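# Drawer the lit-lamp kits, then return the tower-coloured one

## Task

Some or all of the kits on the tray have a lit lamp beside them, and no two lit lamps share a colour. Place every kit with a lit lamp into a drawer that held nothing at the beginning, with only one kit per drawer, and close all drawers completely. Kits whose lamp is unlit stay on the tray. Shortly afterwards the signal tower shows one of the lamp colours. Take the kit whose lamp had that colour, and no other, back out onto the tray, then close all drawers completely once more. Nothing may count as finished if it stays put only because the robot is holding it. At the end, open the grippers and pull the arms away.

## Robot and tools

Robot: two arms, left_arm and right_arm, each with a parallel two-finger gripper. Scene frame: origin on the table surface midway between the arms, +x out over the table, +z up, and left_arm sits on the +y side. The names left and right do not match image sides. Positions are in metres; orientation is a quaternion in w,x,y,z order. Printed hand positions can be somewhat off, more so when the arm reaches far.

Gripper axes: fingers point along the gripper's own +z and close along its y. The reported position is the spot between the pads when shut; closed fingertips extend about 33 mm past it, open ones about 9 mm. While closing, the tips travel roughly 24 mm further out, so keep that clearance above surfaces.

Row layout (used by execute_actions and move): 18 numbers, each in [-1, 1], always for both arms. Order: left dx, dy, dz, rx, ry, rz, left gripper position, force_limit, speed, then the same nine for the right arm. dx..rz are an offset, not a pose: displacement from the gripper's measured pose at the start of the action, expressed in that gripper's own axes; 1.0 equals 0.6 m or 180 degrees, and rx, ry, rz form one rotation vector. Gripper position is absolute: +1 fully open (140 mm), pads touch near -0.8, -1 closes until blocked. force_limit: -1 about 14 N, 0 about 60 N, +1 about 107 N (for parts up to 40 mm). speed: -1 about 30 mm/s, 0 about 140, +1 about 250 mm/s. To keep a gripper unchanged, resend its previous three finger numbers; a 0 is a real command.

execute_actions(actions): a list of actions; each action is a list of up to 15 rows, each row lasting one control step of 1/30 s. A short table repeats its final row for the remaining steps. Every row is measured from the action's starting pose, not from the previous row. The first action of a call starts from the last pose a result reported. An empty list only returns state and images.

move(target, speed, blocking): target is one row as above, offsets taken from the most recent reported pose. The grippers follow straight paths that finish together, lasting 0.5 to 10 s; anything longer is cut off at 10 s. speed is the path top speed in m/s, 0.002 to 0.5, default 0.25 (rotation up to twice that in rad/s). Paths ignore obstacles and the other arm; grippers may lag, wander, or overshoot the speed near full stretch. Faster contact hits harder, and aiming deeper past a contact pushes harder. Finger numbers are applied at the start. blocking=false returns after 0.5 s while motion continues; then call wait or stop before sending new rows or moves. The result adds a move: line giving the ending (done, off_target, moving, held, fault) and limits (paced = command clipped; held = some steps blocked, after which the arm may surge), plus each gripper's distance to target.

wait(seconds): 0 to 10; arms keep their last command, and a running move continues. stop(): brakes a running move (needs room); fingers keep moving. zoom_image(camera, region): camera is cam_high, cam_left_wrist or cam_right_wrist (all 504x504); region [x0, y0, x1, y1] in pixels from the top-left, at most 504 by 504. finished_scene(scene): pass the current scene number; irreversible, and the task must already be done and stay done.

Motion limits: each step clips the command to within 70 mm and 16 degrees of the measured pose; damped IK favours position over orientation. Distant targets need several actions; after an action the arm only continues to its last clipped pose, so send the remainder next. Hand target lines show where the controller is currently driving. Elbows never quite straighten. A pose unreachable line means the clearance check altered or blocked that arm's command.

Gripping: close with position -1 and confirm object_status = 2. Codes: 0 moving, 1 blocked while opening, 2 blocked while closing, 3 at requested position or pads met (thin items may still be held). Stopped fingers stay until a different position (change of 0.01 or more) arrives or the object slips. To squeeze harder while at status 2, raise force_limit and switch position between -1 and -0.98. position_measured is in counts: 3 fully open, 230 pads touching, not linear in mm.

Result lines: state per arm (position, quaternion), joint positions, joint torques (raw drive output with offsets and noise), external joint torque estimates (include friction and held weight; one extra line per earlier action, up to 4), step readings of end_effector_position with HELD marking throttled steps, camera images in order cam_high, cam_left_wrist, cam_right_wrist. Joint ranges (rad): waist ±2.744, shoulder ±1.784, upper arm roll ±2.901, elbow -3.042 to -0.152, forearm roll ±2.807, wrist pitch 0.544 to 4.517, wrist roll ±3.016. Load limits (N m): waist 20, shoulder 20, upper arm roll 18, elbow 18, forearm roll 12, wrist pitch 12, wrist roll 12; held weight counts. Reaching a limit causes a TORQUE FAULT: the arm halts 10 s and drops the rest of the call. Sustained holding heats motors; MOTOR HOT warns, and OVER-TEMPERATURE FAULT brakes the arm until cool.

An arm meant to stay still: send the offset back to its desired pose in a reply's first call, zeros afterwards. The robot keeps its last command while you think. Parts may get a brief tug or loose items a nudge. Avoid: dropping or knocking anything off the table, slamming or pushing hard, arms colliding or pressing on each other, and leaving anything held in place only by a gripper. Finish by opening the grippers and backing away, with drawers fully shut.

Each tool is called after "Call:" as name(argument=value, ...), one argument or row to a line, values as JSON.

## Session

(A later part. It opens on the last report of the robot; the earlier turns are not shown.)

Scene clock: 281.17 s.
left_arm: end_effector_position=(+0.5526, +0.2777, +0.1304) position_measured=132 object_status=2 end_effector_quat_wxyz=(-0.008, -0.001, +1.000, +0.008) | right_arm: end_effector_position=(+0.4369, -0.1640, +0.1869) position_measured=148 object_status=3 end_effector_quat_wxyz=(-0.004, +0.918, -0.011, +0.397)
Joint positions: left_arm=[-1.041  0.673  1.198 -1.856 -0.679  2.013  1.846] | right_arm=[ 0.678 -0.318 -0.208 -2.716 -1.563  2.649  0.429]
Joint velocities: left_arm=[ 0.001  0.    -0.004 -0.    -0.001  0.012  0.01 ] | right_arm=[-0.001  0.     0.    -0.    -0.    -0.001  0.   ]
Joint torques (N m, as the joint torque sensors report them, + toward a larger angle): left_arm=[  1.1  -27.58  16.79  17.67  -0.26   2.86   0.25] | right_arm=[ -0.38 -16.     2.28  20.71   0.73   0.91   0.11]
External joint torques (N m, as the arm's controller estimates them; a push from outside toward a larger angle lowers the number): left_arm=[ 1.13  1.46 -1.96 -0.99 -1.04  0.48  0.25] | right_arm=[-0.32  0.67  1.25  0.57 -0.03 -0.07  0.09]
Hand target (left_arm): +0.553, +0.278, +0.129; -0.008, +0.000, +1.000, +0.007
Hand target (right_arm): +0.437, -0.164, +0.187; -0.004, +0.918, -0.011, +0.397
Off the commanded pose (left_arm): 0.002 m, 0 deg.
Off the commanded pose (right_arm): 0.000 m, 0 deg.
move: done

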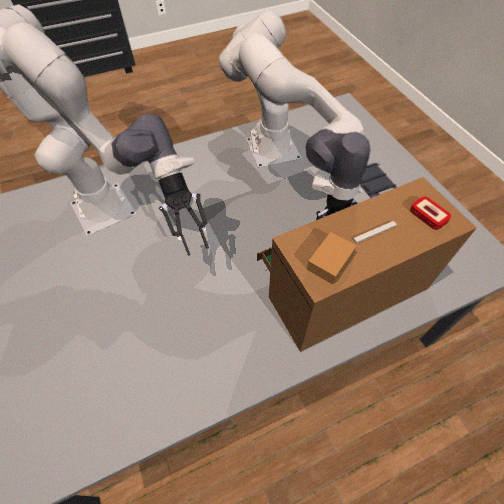

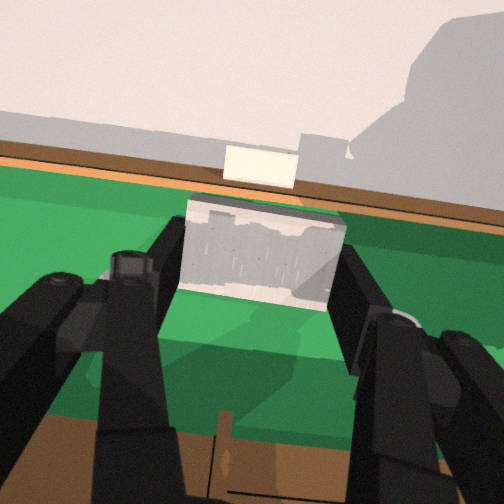

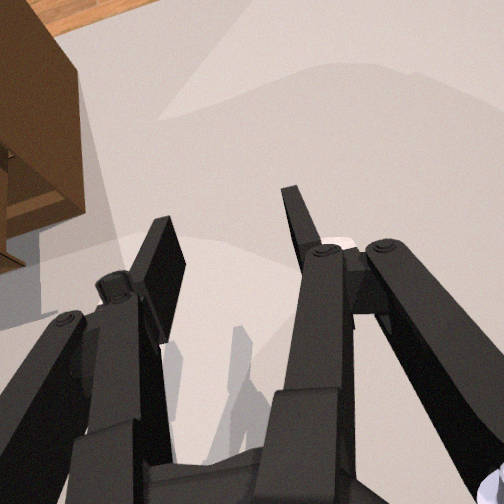

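Call:
move(
  target=[-0.022,0,0.014,0,0,0,-1,0,0.2,0,0,0,0,0,0,-0.15,0.3,0.3],
  speed=0.03,
)

Call:
move(
  target=[0,0,0,0,0,0,0.25,0,0.3,0,0,0,0,0,0,-0.15,0.3,0.3],
)

Call:
move(
  target=[0.02,0,-0.15,0,0,0,0.25,0,0.3,0,0,0,0,0,0,-0.15,0.3,0.3],
  speed=0.2,
)

Scene clock: 283.80 s.
left_arm: end_effector_position=(+0.5702, +0.2795, +0.1294) position_measured=132 object_status=2 end_effector_quat_wxyz=(-0.001, -0.001, +1.000, +0.008) | right_arm: end_effector_position=(+0.4369, -0.1640, +0.1869) position_measured=148 object_status=3 end_effector_quat_wxyz=(-0.004, +0.918, -0.011, +0.397)
Joint positions: left_arm=[-0.984  0.695  1.161 -1.805 -0.689  2.014  1.848] | right_arm=[ 0.678 -0.318 -0.208 -2.716 -1.563  2.649  0.429]
Joint velocities: left_arm=[ 0.011 -0.001 -0.007  0.008 -0.     0.001 -0.001] | right_arm=[-0.     0.001 -0.001  0.002  0.001 -0.     0.   ]
Joint torques (N m, as the joint torque sensors report them, + toward a larger angle): left_arm=[  2.42 -25.25  13.26  16.52  -0.24   1.82   0.02] | right_arm=[ -0.47 -15.95   2.24  20.75   0.73   0.88   0.12]
External joint torques (N m, as the arm's controller estimates them; a push from outside toward a larger angle lowers the number): left_arm=[ 2.5   6.04 -5.8  -2.2  -1.02 -0.61  0.02] | right_arm=[-0.46  0.7   1.15  0.6  -0.04 -0.11  0.1 ]
Hand target (left_arm): +0.565, +0.278, +0.122; -0.009, -0.001, +1.000, +0.008
Hand target (right_arm): +0.437, -0.164, +0.187; -0.004, +0.918, -0.011, +0.397
Off the commanded pose (left_arm): 0.009 m, 1 deg.
Off the commanded pose (right_arm): 0.000 m, 0 deg.
move: off_target (left_arm)

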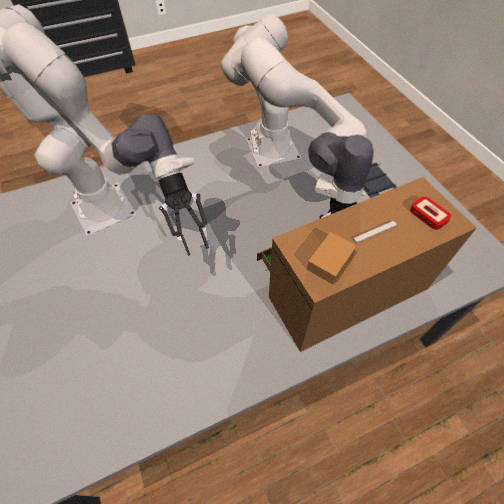

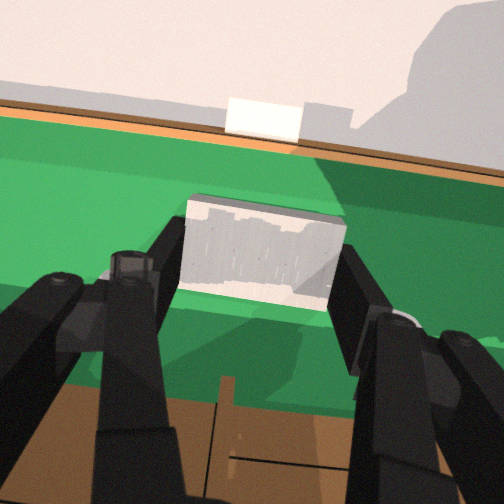

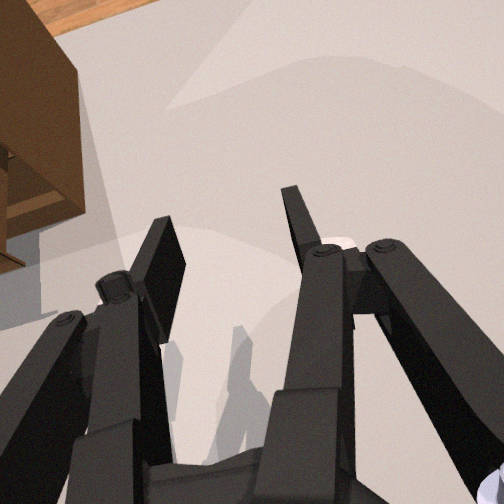

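Scene clock: 284.30 s.
left_arm: end_effector_position=(+0.5705, +0.2796, +0.1299) position_measured=98 object_status=3 end_effector_quat_wxyz=(-0.001, -0.001, +1.000, +0.008) | right_arm: end_effector_position=(+0.4369, -0.1640, +0.1869) position_measured=148 object_status=3 end_effector_quat_wxyz=(-0.004, +0.918, -0.011, +0.397)
Joint positions: left_arm=[-0.984  0.694  1.161 -1.804 -0.689  2.014  1.848] | right_arm=[ 0.678 -0.318 -0.208 -2.716 -1.563  2.649  0.429]
Joint velocities: left_arm=[-0.001  0.     0.    -0.002 -0.    -0.001  0.   ] | right_arm=[-0.    -0.001  0.    -0.    -0.001  0.    -0.   ]
Joint torques (N m, as the joint torque sensors report them, + toward a larger angle): left_arm=[  0.92 -29.52  18.39  18.     0.71   2.49   0.06] | right_arm=[ -0.48 -15.98   2.09  20.65   0.77   0.9    0.12]
External joint torques (N m, as the arm's controller estimates them; a push from outside toward a larger angle lowers the number): left_arm=[ 0.83  1.63 -0.67 -0.58 -0.06  0.08  0.06] | right_arm=[-0.42  0.7   1.06  0.5   0.   -0.07  0.1 ]
Hand target (left_arm): +0.570, +0.279, +0.129; -0.001, -0.001, +1.000, +0.008
Hand target (right_arm): +0.437, -0.164, +0.187; -0.004, +0.918, -0.011, +0.397
Off the commanded pose (left_arm): 0.001 m, 0 deg.
Off the commanded pose (right_arm): 0.000 m, 0 deg.
move: done

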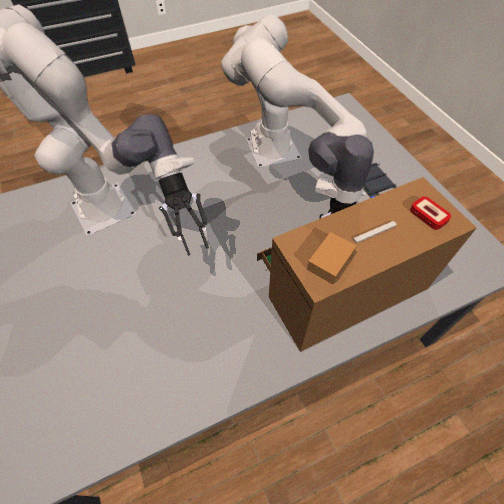

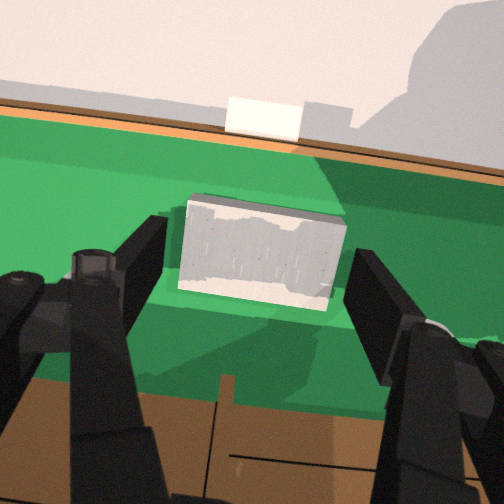

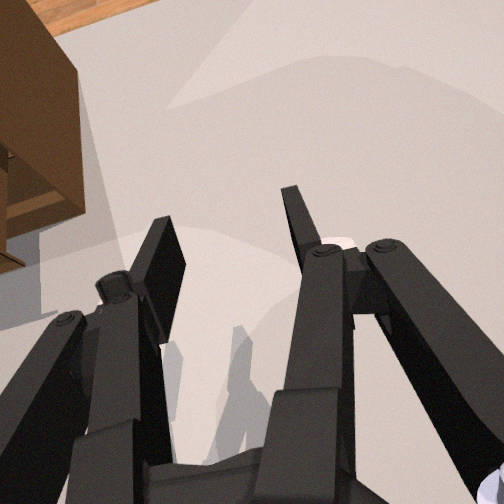

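Scene clock: 285.40 s.
left_arm: end_effector_position=(+0.5591, +0.2802, +0.2210) position_measured=98 object_status=3 end_effector_quat_wxyz=(+0.003, +0.000, +1.000, +0.008) | right_arm: end_effector_position=(+0.4369, -0.1640, +0.1869) position_measured=148 object_status=3 end_effector_quat_wxyz=(-0.004, +0.918, -0.011, +0.397)
Joint positions: left_arm=[-1.099  0.588  1.318 -1.755 -0.581  1.873  1.797] | right_arm=[ 0.678 -0.318 -0.208 -2.716 -1.563  2.649  0.429]
Joint velocities: left_arm=[-0.001  0.004  0.005 -0.     0.    -0.012 -0.011] | right_arm=[ 0.001 -0.    -0.    -0.    -0.    -0.     0.   ]
Joint torques (N m, as the joint torque sensors report them, + toward a larger angle): left_arm=[ -1.41 -23.77  17.74  20.81   1.53   1.92  -0.06] | right_arm=[ -0.54 -15.87   2.21  20.67   0.72   0.89   0.16]
External joint torques (N m, as the arm's controller estimates them; a push from outside toward a larger angle lowers the number): left_arm=[-1.37  1.9   0.5   0.48  0.72 -0.52 -0.06] | right_arm=[-0.55  0.87  1.1   0.47 -0.05 -0.1   0.14]
Hand target (left_arm): +0.558, +0.280, +0.221; +0.001, -0.002, +1.000, +0.010
Hand target (right_arm): +0.437, -0.164, +0.187; -0.004, +0.918, -0.011, +0.397
Off the commanded pose (left_arm): 0.002 m, 0 deg.
Off the commanded pose (right_arm): 0.000 m, 0 deg.
move: done

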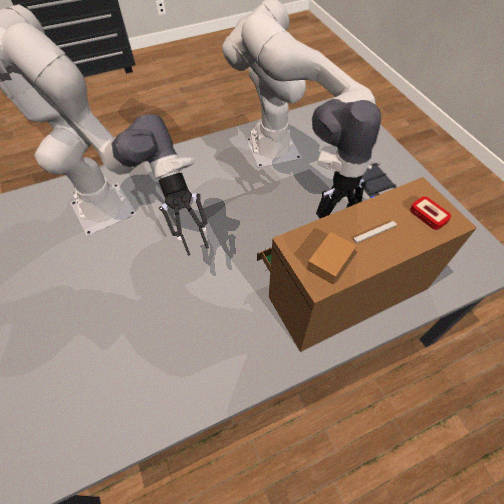

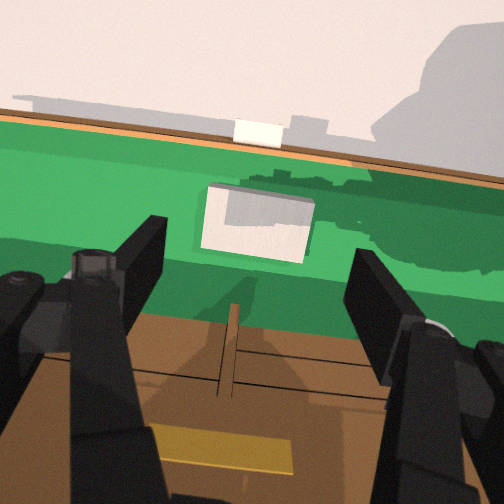

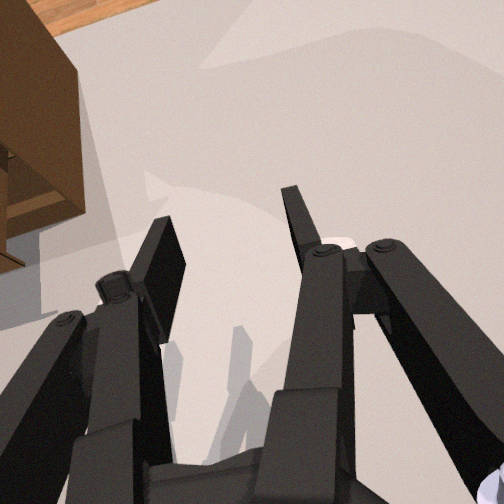

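Call:
move(
  target=[0.245,0.66,0.2,0,0,0,0.25,0,0.3,-0.06,-0.357,0.057,0,0,0,-0.15,0.3,0.3],
  speed=0.25,
)

Scene clock: 290.83 s.
left_arm: end_effector_position=(+0.4135, +0.6736, +0.0961) position_measured=98 object_status=3 end_effector_quat_wxyz=(-0.001, -0.005, +1.000, -0.001) | right_arm: end_effector_position=(+0.4433, +0.0476, +0.1445) position_measured=148 object_status=3 end_effector_quat_wxyz=(-0.002, +0.916, -0.011, +0.401)
Joint positions: left_arm=[-0.355  0.426  1.113 -2.135 -0.504  2.263  2.485] | right_arm=[ 0.862  0.216 -0.024 -2.199 -1.325  2.459  0.514]
Joint velocities: left_arm=[-0.001  0.    -0.001 -0.    -0.     0.001  0.03 ] | right_arm=[-0.    -0.001  0.     0.001 -0.001 -0.002  0.001]
Joint torques (N m, as the joint torque sensors report them, + toward a larger angle): left_arm=[  2.47 -22.99  10.87  20.17   1.6    2.79   0.23] | right_arm=[  0.64 -32.61   2.02  22.11   1.22   0.37   0.02]
External joint torques (N m, as the arm's controller estimates them; a push from outside toward a larger angle lowers the number): left_arm=[ 2.56 -0.44 -0.73  0.43  0.94  0.4   0.23] | right_arm=[ 0.71  2.63  2.1   1.88  0.83 -0.45  0.  ]
Hand target (left_arm): +0.415, +0.675, +0.097; +0.000, +0.002, +1.000, +0.000
Hand target (right_arm): +0.442, +0.049, +0.144; -0.002, +0.916, -0.011, +0.400
Off the commanded pose (left_arm): 0.011 m, 1 deg.
Off the commanded pose (right_arm): 0.005 m, 1 deg.
move: off_target (left_arm, right_arm)

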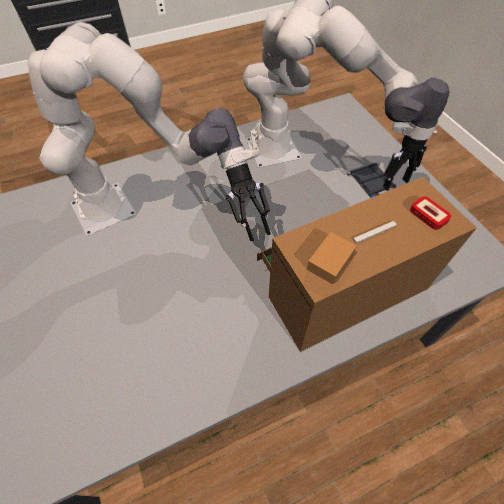

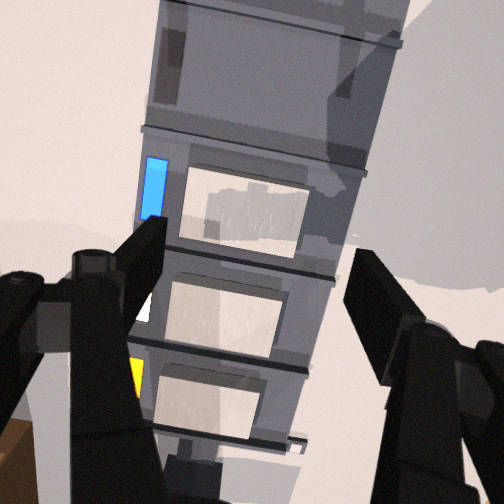

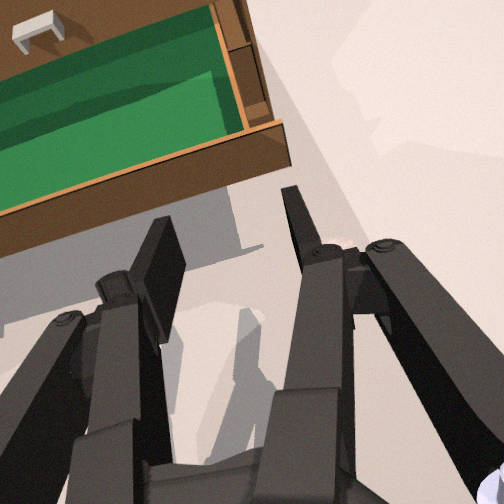

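Call:
move(
  target=[0.006,-0.006,0.087,0,0,0,0.25,0,0.3,-0.024,-0.36,0.045,0,0,0,-0.15,0.3,0.3],
  speed=0.15,
)

Call:
move(
  target=[0,0,0,0,0,0,-1,0,0.2,0.172,-0.008,0.168,0,0,0,-0.15,0.3,0.3],
  speed=0.08,
)

Scene clock: 295.63 s.
left_arm: end_effector_position=(+0.4117, +0.6681, +0.0437) position_measured=98 object_status=3 end_effector_quat_wxyz=(-0.001, -0.005, +1.000, -0.003) | right_arm: end_effector_position=(+0.4569, +0.2656, +0.1216) position_measured=148 object_status=3 end_effector_quat_wxyz=(-0.005, +0.915, -0.015, +0.403)
Joint positions: left_arm=[-0.252  0.498  0.975 -2.163 -0.601  2.357  2.543] | right_arm=[ 0.961  0.799  0.085 -1.355 -1.094  2.198  0.285]
Joint velocities: left_arm=[ 0.001 -0.    -0.001 -0.001  0.     0.003  0.003] | right_arm=[ 0.     0.002  0.003  0.002  0.002 -0.009 -0.03 ]
Joint torques (N m, as the joint torque sensors report them, + toward a larger angle): left_arm=[  2.14 -26.37  11.58  15.83  -0.29   2.9    0.14] | right_arm=[ -1.51 -49.75   4.68  25.08   0.8    0.84  -0.42]
External joint torques (N m, as the arm's controller estimates them; a push from outside toward a larger angle lowers the number): left_arm=[ 2.    0.5  -1.07 -2.2  -0.9   0.5   0.14] | right_arm=[-1.6   3.53  2.74  1.87  0.8  -0.39 -0.44]
Hand target (left_arm): +0.411, +0.669, +0.043; -0.000, -0.005, +1.000, -0.004
Hand target (right_arm): +0.456, +0.265, +0.121; -0.001, +0.916, -0.009, +0.401
Off the commanded pose (left_arm): 0.003 m, 0 deg.
Off the commanded pose (right_arm): 0.004 m, 1 deg.
move: off_target (right_arm)

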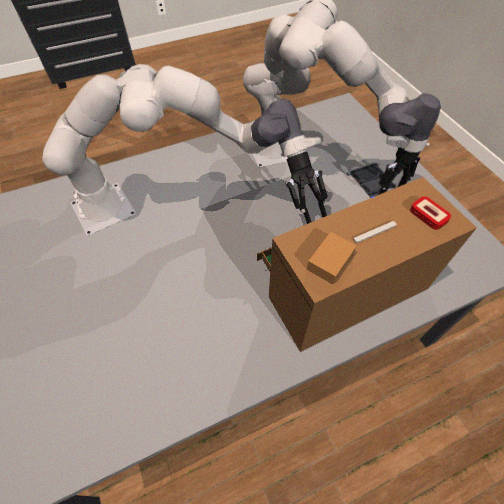

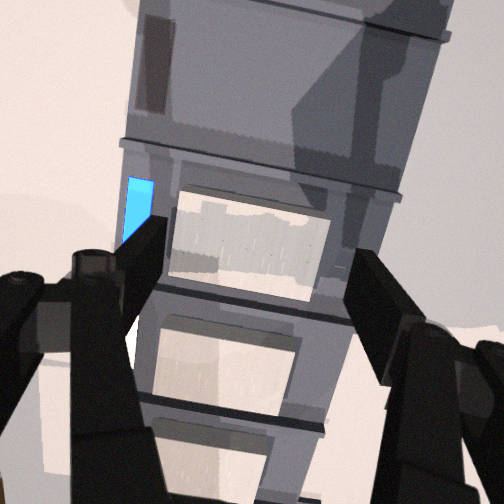

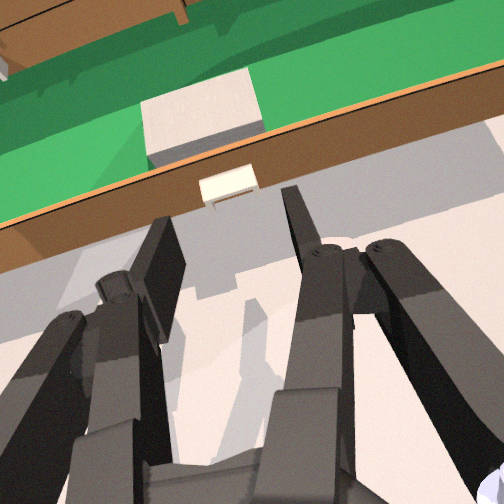

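Scene clock: 298.17 s.
left_arm: end_effector_position=(+0.4167, +0.6746, +0.0501) position_measured=233 object_status=3 end_effector_quat_wxyz=(+0.007, -0.007, +1.000, +0.002) | right_arm: end_effector_position=(+0.5894, +0.2749, +0.1244) position_measured=148 object_status=3 end_effector_quat_wxyz=(-0.008, +0.918, -0.016, +0.396)
Joint positions: left_arm=[-0.251  0.492  0.982 -2.156 -0.601  2.365  2.543] | right_arm=[ 0.812  1.121  0.132 -0.815 -1.014  2.183 -0.033]
Joint velocities: left_arm=[-0.001 -0.     0.001 -0.     0.001  0.     0.001] | right_arm=[ 0.001  0.003  0.004  0.008  0.    -0.007 -0.034]
Joint torques (N m, as the joint torque sensors report them, + toward a larger angle): left_arm=[ -0.68 -22.47   9.11  13.74   0.5    1.25   0.14] | right_arm=[ -6.59 -56.48   1.76  28.84  -0.66   2.8   -0.03]
External joint torques (N m, as the arm's controller estimates them; a push from outside toward a larger angle lowers the number): left_arm=[-0.63  4.2  -3.32 -4.57 -0.12 -1.19  0.14] | right_arm=[-6.84  2.83 -1.08  4.19 -0.76  0.93 -0.05]
Hand target (left_arm): +0.412, +0.668, +0.044; -0.001, -0.005, +1.000, -0.003
Hand target (right_arm): +0.599, +0.270, +0.129; -0.007, +0.916, -0.014, +0.400
Off the commanded pose (left_arm): 0.010 m, 1 deg.
Off the commanded pose (right_arm): 0.015 m, 1 deg.
move: off_target (left_arm, right_arm)

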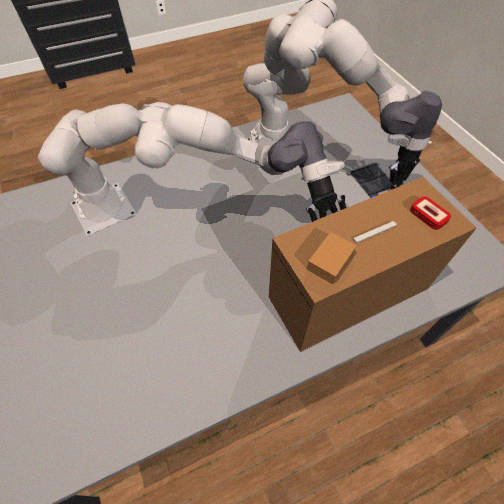

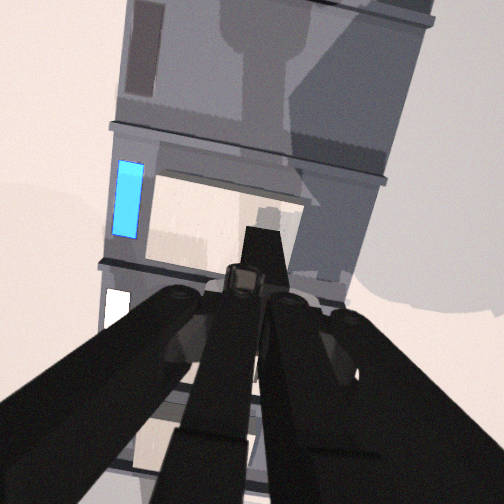

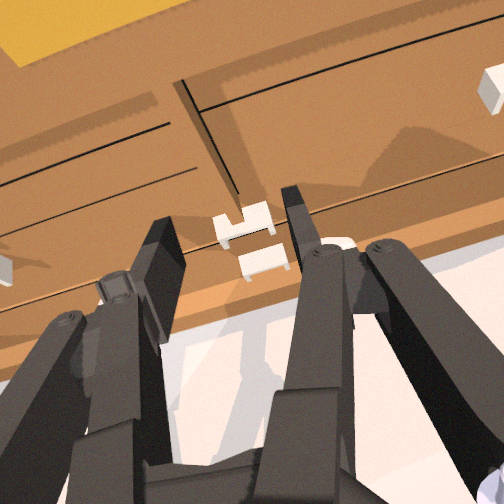

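Call:
move(
  target=[0.008,-0.014,-0.015,0,0,0,0.25,0,0.5,-0.047,0,-0.047,0,0,0,-0.15,0.3,0.3],
  speed=0.1,
)

Call:
move(
  target=[0,0,0.038,0,0,0,0.25,0,0.5,-0.06,0.012,0.06,0,0,0,-0.15,0.3,0.3],
  speed=0.06,
)

Scene clock: 302.13 s.
left_arm: end_effector_position=(+0.4136, +0.6673, +0.0602) position_measured=98 object_status=3 end_effector_quat_wxyz=(+0.009, -0.005, +1.000, +0.003) | right_arm: end_effector_position=(+0.5502, +0.2738, +0.1223) position_measured=148 object_status=3 end_effector_quat_wxyz=(-0.004, +0.919, -0.011, +0.395)
Joint positions: left_arm=[-0.311  0.46   1.032 -2.185 -0.58   2.365  2.527] | right_arm=[ 0.849  0.999  0.113 -1.021 -1.037  2.201  0.063]
Joint velocities: left_arm=[-0.001 -0.     0.002  0.    -0.     0.001 -0.001] | right_arm=[ 0.002 -0.003 -0.004 -0.004 -0.     0.007  0.032]
Joint torques (N m, as the joint torque sensors report them, + toward a larger angle): left_arm=[ -1.79 -23.53  12.54  17.34   1.01   2.19  -0.15] | right_arm=[  1.   -56.59   2.49  23.43  -0.75   1.78   0.47]
External joint torques (N m, as the arm's controller estimates them; a push from outside toward a larger angle lowers the number): left_arm=[-1.79  1.01  0.58 -1.26  0.38 -0.27 -0.15] | right_arm=[ 1.09  0.92 -0.03 -0.85 -0.84  0.14  0.45]
Hand target (left_arm): +0.412, +0.666, +0.059; +0.007, -0.007, +1.000, +0.003
Hand target (right_arm): +0.550, +0.275, +0.123; -0.008, +0.918, -0.017, +0.397
Off the commanded pose (left_arm): 0.002 m, 0 deg.
Off the commanded pose (right_arm): 0.002 m, 1 deg.
move: done

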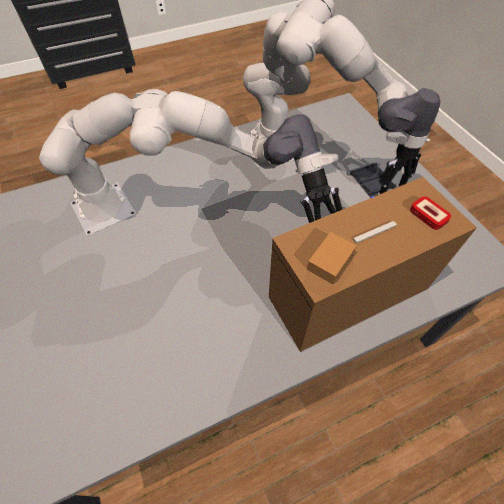

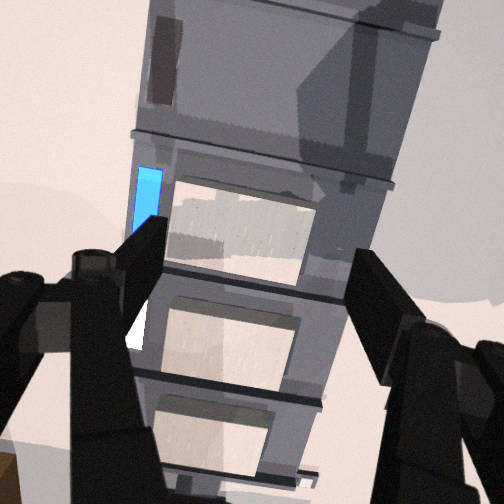

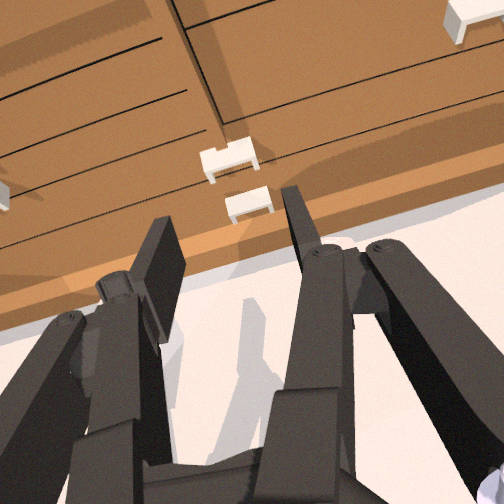

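Scene clock: 303.33 s.
left_arm: end_effector_position=(+0.4142, +0.6655, +0.0374) position_measured=98 object_status=3 end_effector_quat_wxyz=(+0.008, -0.006, +1.000, +0.001) | right_arm: end_effector_position=(+0.5523, +0.2666, +0.0715) position_measured=148 object_status=3 end_effector_quat_wxyz=(-0.001, +0.919, -0.008, +0.393)
Joint positions: left_arm=[-0.253  0.497  0.961 -2.183 -0.623  2.398  2.551] | right_arm=[ 0.85   1.059  0.087 -1.031 -1.062  2.254  0.114]
Joint velocities: left_arm=[ 0.01   0.001 -0.008  0.     0.001  0.011  0.007] | right_arm=[ 0.004  0.    -0.005  0.    -0.     0.012  0.022]
Joint torques (N m, as the joint torque sensors report them, + toward a larger angle): left_arm=[  2.1  -25.34  10.51  16.97  -0.35   2.72   0.25] | right_arm=[  0.46 -55.22   1.84  23.47  -0.82   1.67   0.45]
External joint torques (N m, as the arm's controller estimates them; a push from outside toward a larger angle lowers the number): left_arm=[ 2.07  1.5  -1.88 -0.85 -0.96  0.27  0.25] | right_arm=[ 0.5   2.54 -0.35 -0.39 -1.    0.14  0.44]
Hand target (left_arm): +0.414, +0.667, +0.037; +0.009, -0.005, +1.000, +0.002
Hand target (right_arm): +0.552, +0.268, +0.071; -0.004, +0.919, -0.011, +0.395
Off the commanded pose (left_arm): 0.002 m, 0 deg.
Off the commanded pose (right_arm): 0.001 m, 1 deg.
move: done

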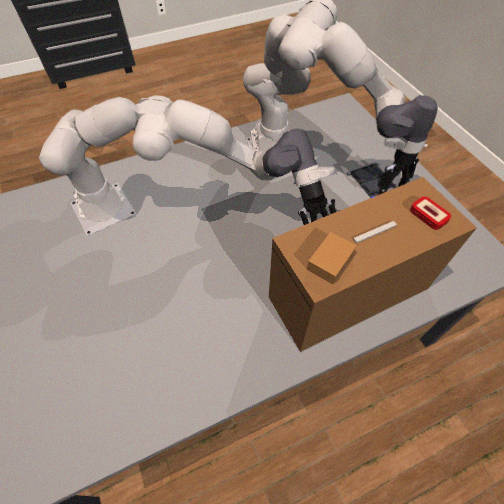

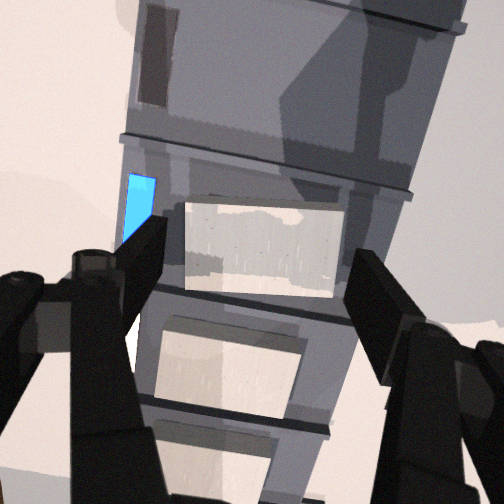

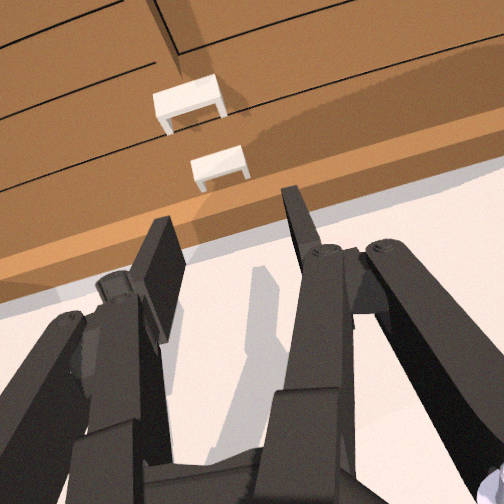

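Call:
move(
  target=[0,0,0,0,0,0,-1,0,0.2,0.032,-0.004,0.047,0,0,0,-0.15,0.3,0.3],
  speed=0.05,
)

Scene clock: 306.97 s.
left_arm: end_effector_position=(+0.4151, +0.6667, +0.0384) position_measured=132 object_status=2 end_effector_quat_wxyz=(+0.009, -0.005, +1.000, +0.002) | right_arm: end_effector_position=(+0.5856, +0.2708, +0.0668) position_measured=148 object_status=3 end_effector_quat_wxyz=(-0.006, +0.919, -0.014, +0.395)
Joint positions: left_arm=[-0.252  0.495  0.961 -2.182 -0.623  2.4    2.553] | right_arm=[ 0.818  1.186  0.106 -0.83  -1.04   2.236  0.032]
Joint velocities: left_arm=[-0.     0.001 -0.001 -0.     0.     0.001  0.001] | right_arm=[-0.     0.007  0.009  0.017 -0.001 -0.014 -0.045]
Joint torques (N m, as the joint torque sensors report them, + toward a larger angle): left_arm=[ -0.83 -25.42  12.19  16.77   0.43   2.02   0.03] | right_arm=[ -1.5  -55.93   3.99  26.71   0.96   1.37  -0.19]
External joint torques (N m, as the arm's controller estimates them; a push from outside toward a larger angle lowers the number): left_arm=[-0.8   1.33 -0.07 -1.03 -0.18 -0.43  0.03] | right_arm=[-1.49  2.86  1.62  2.68  0.78 -0.32 -0.21]
Hand target (left_arm): +0.414, +0.666, +0.037; +0.008, -0.006, +1.000, +0.001
Hand target (right_arm): +0.586, +0.270, +0.066; -0.001, +0.920, -0.008, +0.393
Off the commanded pose (left_arm): 0.002 m, 0 deg.
Off the commanded pose (right_arm): 0.002 m, 1 deg.
move: done

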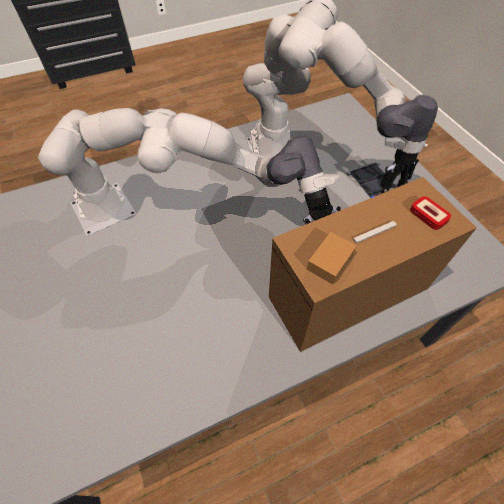

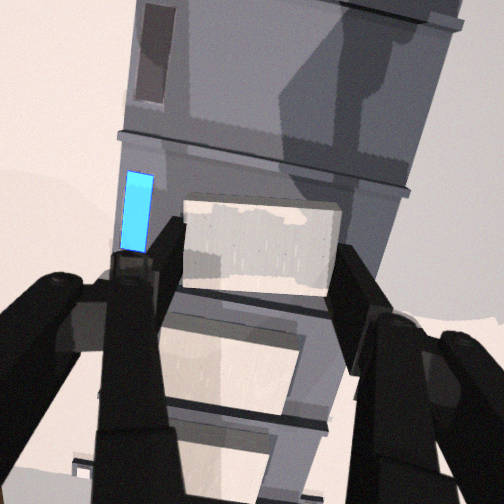

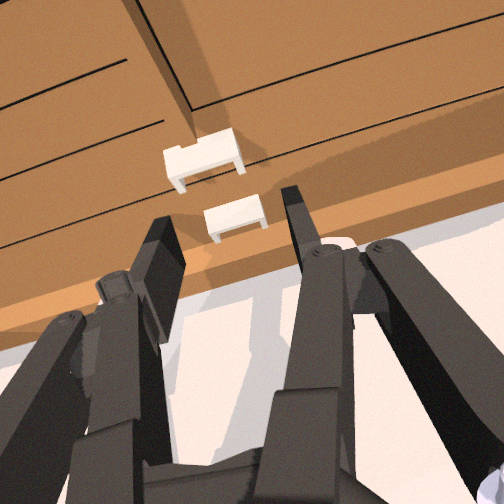

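Call:
execute_actions(
  actions=[
    [[0,0,0,0,0,0,-0.98,0.4,0.2,0.004,0,0.006,0,0,0,-0.15,0.3,0.3]],
    [[0,0,0,0,0,0,-0.98,0.4,0.2,0,0,0,0,0,0,-1,0.3,-0.2]],
  ],
)

Call:
move(
  target=[0,0,-0.3,0,0,0,-0.98,0.4,0.2,-0.136,0.008,-0.133,0,0,0,-1,0.3,-0.2],
  speed=0.1,
)

Scene clock: 310.03 s.
left_arm: end_effector_position=(+0.4151, +0.6667, +0.0384) position_measured=134 object_status=2 end_effector_quat_wxyz=(+0.009, -0.005, +1.000, +0.002) | right_arm: end_effector_position=(+0.5880, +0.2690, +0.0665) position_measured=196 object_status=2 end_effector_quat_wxyz=(-0.001, +0.918, -0.015, +0.395)
Joint positions: left_arm=[-0.252  0.495  0.961 -2.182 -0.623  2.4    2.553] | right_arm=[ 0.818  1.201  0.109 -0.803 -1.037  2.22   0.019]
Joint velocities: left_arm=[ 0.001 -0.001  0.001  0.001 -0.001  0.001 -0.001] | right_arm=[ 0.     0.001  0.001  0.001  0.001 -0.    -0.   ]
Joint torques (N m, as the joint torque sensors report them, + toward a larger angle): left_arm=[ -0.09 -25.8   11.74  17.39   0.61   2.38   0.22] | right_arm=[ -1.24 -56.55   4.17  24.81  -0.37   3.57   0.16]
External joint torques (N m, as the arm's controller estimates them; a push from outside toward a larger angle lowers the number): left_arm=[-0.12  1.01 -0.59 -0.44  0.01 -0.07  0.22] | right_arm=[-1.54  2.84  1.65  0.48 -0.52  1.83  0.15]
External joint torques at the end of the 1st action: left_arm=[ 0.62  0.13 -0.91 -0.23 -0.05  0.03  0.03] | right_arm=[-2.44  3.75  1.54  2.81  0.39 -0.04 -0.01]
Hand target (left_arm): +0.415, +0.667, +0.038; +0.009, -0.005, +1.000, +0.002
Hand target (right_arm): +0.588, +0.272, +0.067; -0.006, +0.918, -0.013, +0.395
Off the commanded pose (left_arm): 0.000 m, 0 deg.
Off the commanded pose (right_arm): 0.004 m, 1 deg.
Step readings (end_effector_position; steps 1 to 15: 1st action; 16 to 30: 2nd action):
0: left_arm (+0.4151, +0.6667, +0.0384) | right_arm (+0.5855, +0.2704, +0.0668)
1: left_arm (+0.4151, +0.6667, +0.0384) | right_arm (+0.5862, +0.2711, +0.0672)
2: left_arm (+0.4151, +0.6667, +0.0384) | right_arm (+0.5871, +0.2714, +0.0675)
4: left_arm (+0.4151, +0.6667, +0.0384) | right_arm (+0.5877, +0.2718, +0.0672)
8: left_arm (+0.4151, +0.6667, +0.0384) | right_arm (+0.5877, +0.2724, +0.0667)
15: left_arm (+0.4151, +0.6667, +0.0384) | right_arm (+0.5877, +0.2725, +0.0666)
16: left_arm (+0.4151, +0.6667, +0.0384) | right_arm (+0.5873, +0.2730, +0.0667)
17: left_arm (+0.4151, +0.6667, +0.0384) | right_arm (+0.5870, +0.2733, +0.0667)
19: left_arm (+0.4151, +0.6667, +0.0384) | right_arm (+0.5869, +0.2734, +0.0667)
23: left_arm (+0.4151, +0.6667, +0.0384) | right_arm (+0.5880, +0.2690, +0.0666)
30: end_effector_position above

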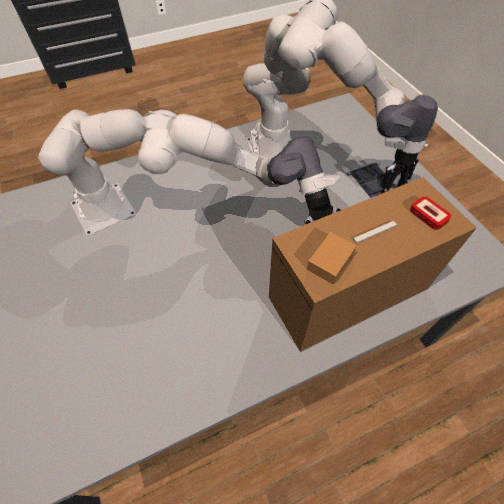

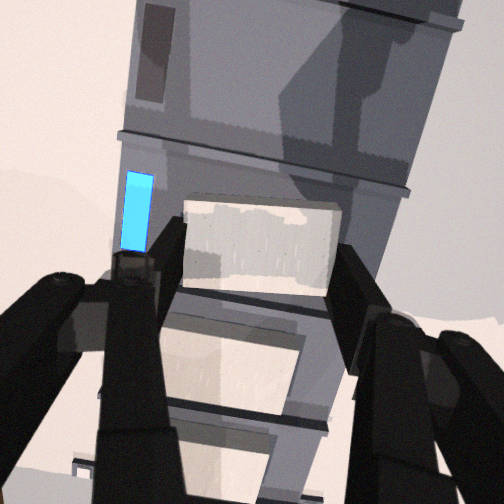

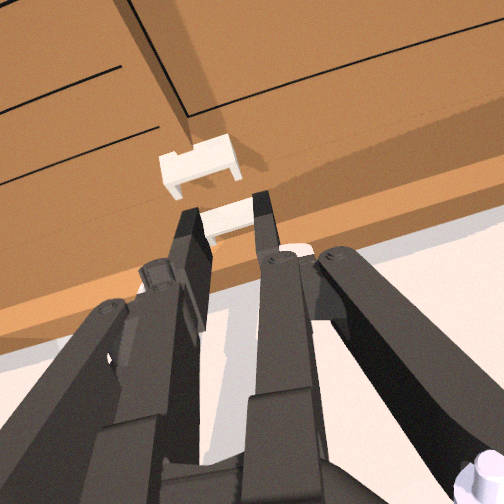

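Scene clock: 312.37 s.
left_arm: end_effector_position=(+0.4091, +0.6710, +0.2252) position_measured=134 object_status=2 end_effector_quat_wxyz=(+0.011, -0.004, +1.000, +0.013) | right_arm: end_effector_position=(+0.4828, +0.2628, +0.0686) position_measured=196 object_status=2 end_effector_quat_wxyz=(+0.002, +0.916, -0.015, +0.401)
Joint positions: left_arm=[-0.867  0.231  1.643 -2.068 -0.254  2.07   2.322] | right_arm=[ 0.939  0.924  0.066 -1.266 -1.111  2.236  0.291]
Joint velocities: left_arm=[-0.015  0.001  0.016 -0.004 -0.    -0.007 -0.006] | right_arm=[-0.     0.001 -0.001 -0.001 -0.004 -0.     0.021]
Joint torques (N m, as the joint torque sensors report them, + toward a larger angle): left_arm=[-1.41 -3.17  6.72 21.24 -0.46  2.15 -0.17] | right_arm=[  3.13 -51.5    4.18  19.07   0.25   1.5    0.55]
External joint torques (N m, as the arm's controller estimates them; a push from outside toward a larger angle lowers the number): left_arm=[-1.42  0.18 -0.43 -1.98 -1.24 -0.35 -0.17] | right_arm=[ 3.26  3.33  2.57 -3.72  0.17  0.34  0.53]
Hand target (left_arm): +0.408, +0.669, +0.224; +0.010, -0.008, +1.000, +0.010
Hand target (right_arm): +0.475, +0.265, +0.062; +0.000, +0.917, -0.015, +0.398
Off the commanded pose (left_arm): 0.009 m, 1 deg.
Off the commanded pose (right_arm): 0.012 m, 1 deg.
move: off_target (left_arm, right_arm)

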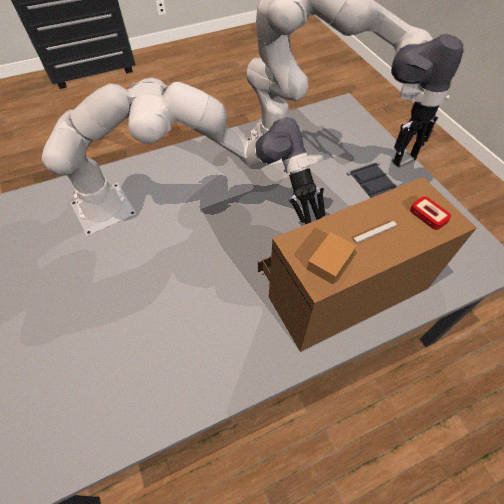

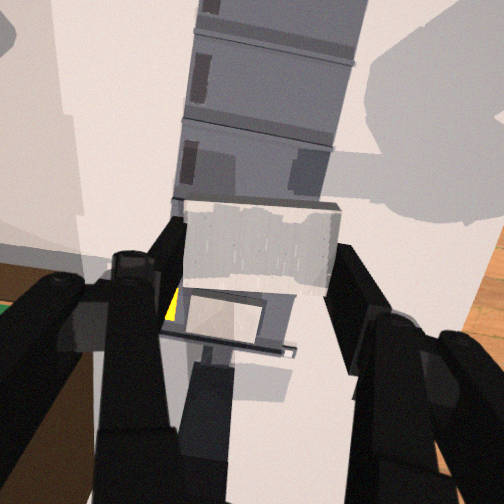

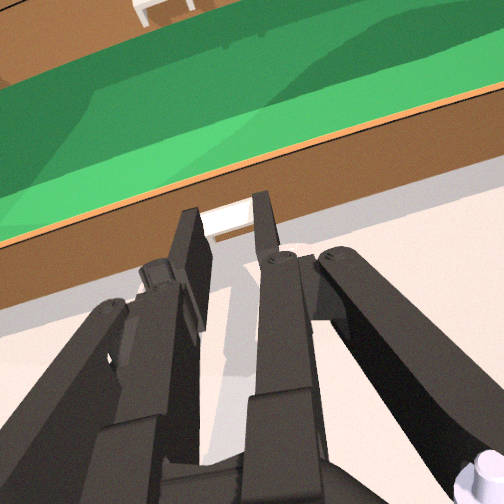

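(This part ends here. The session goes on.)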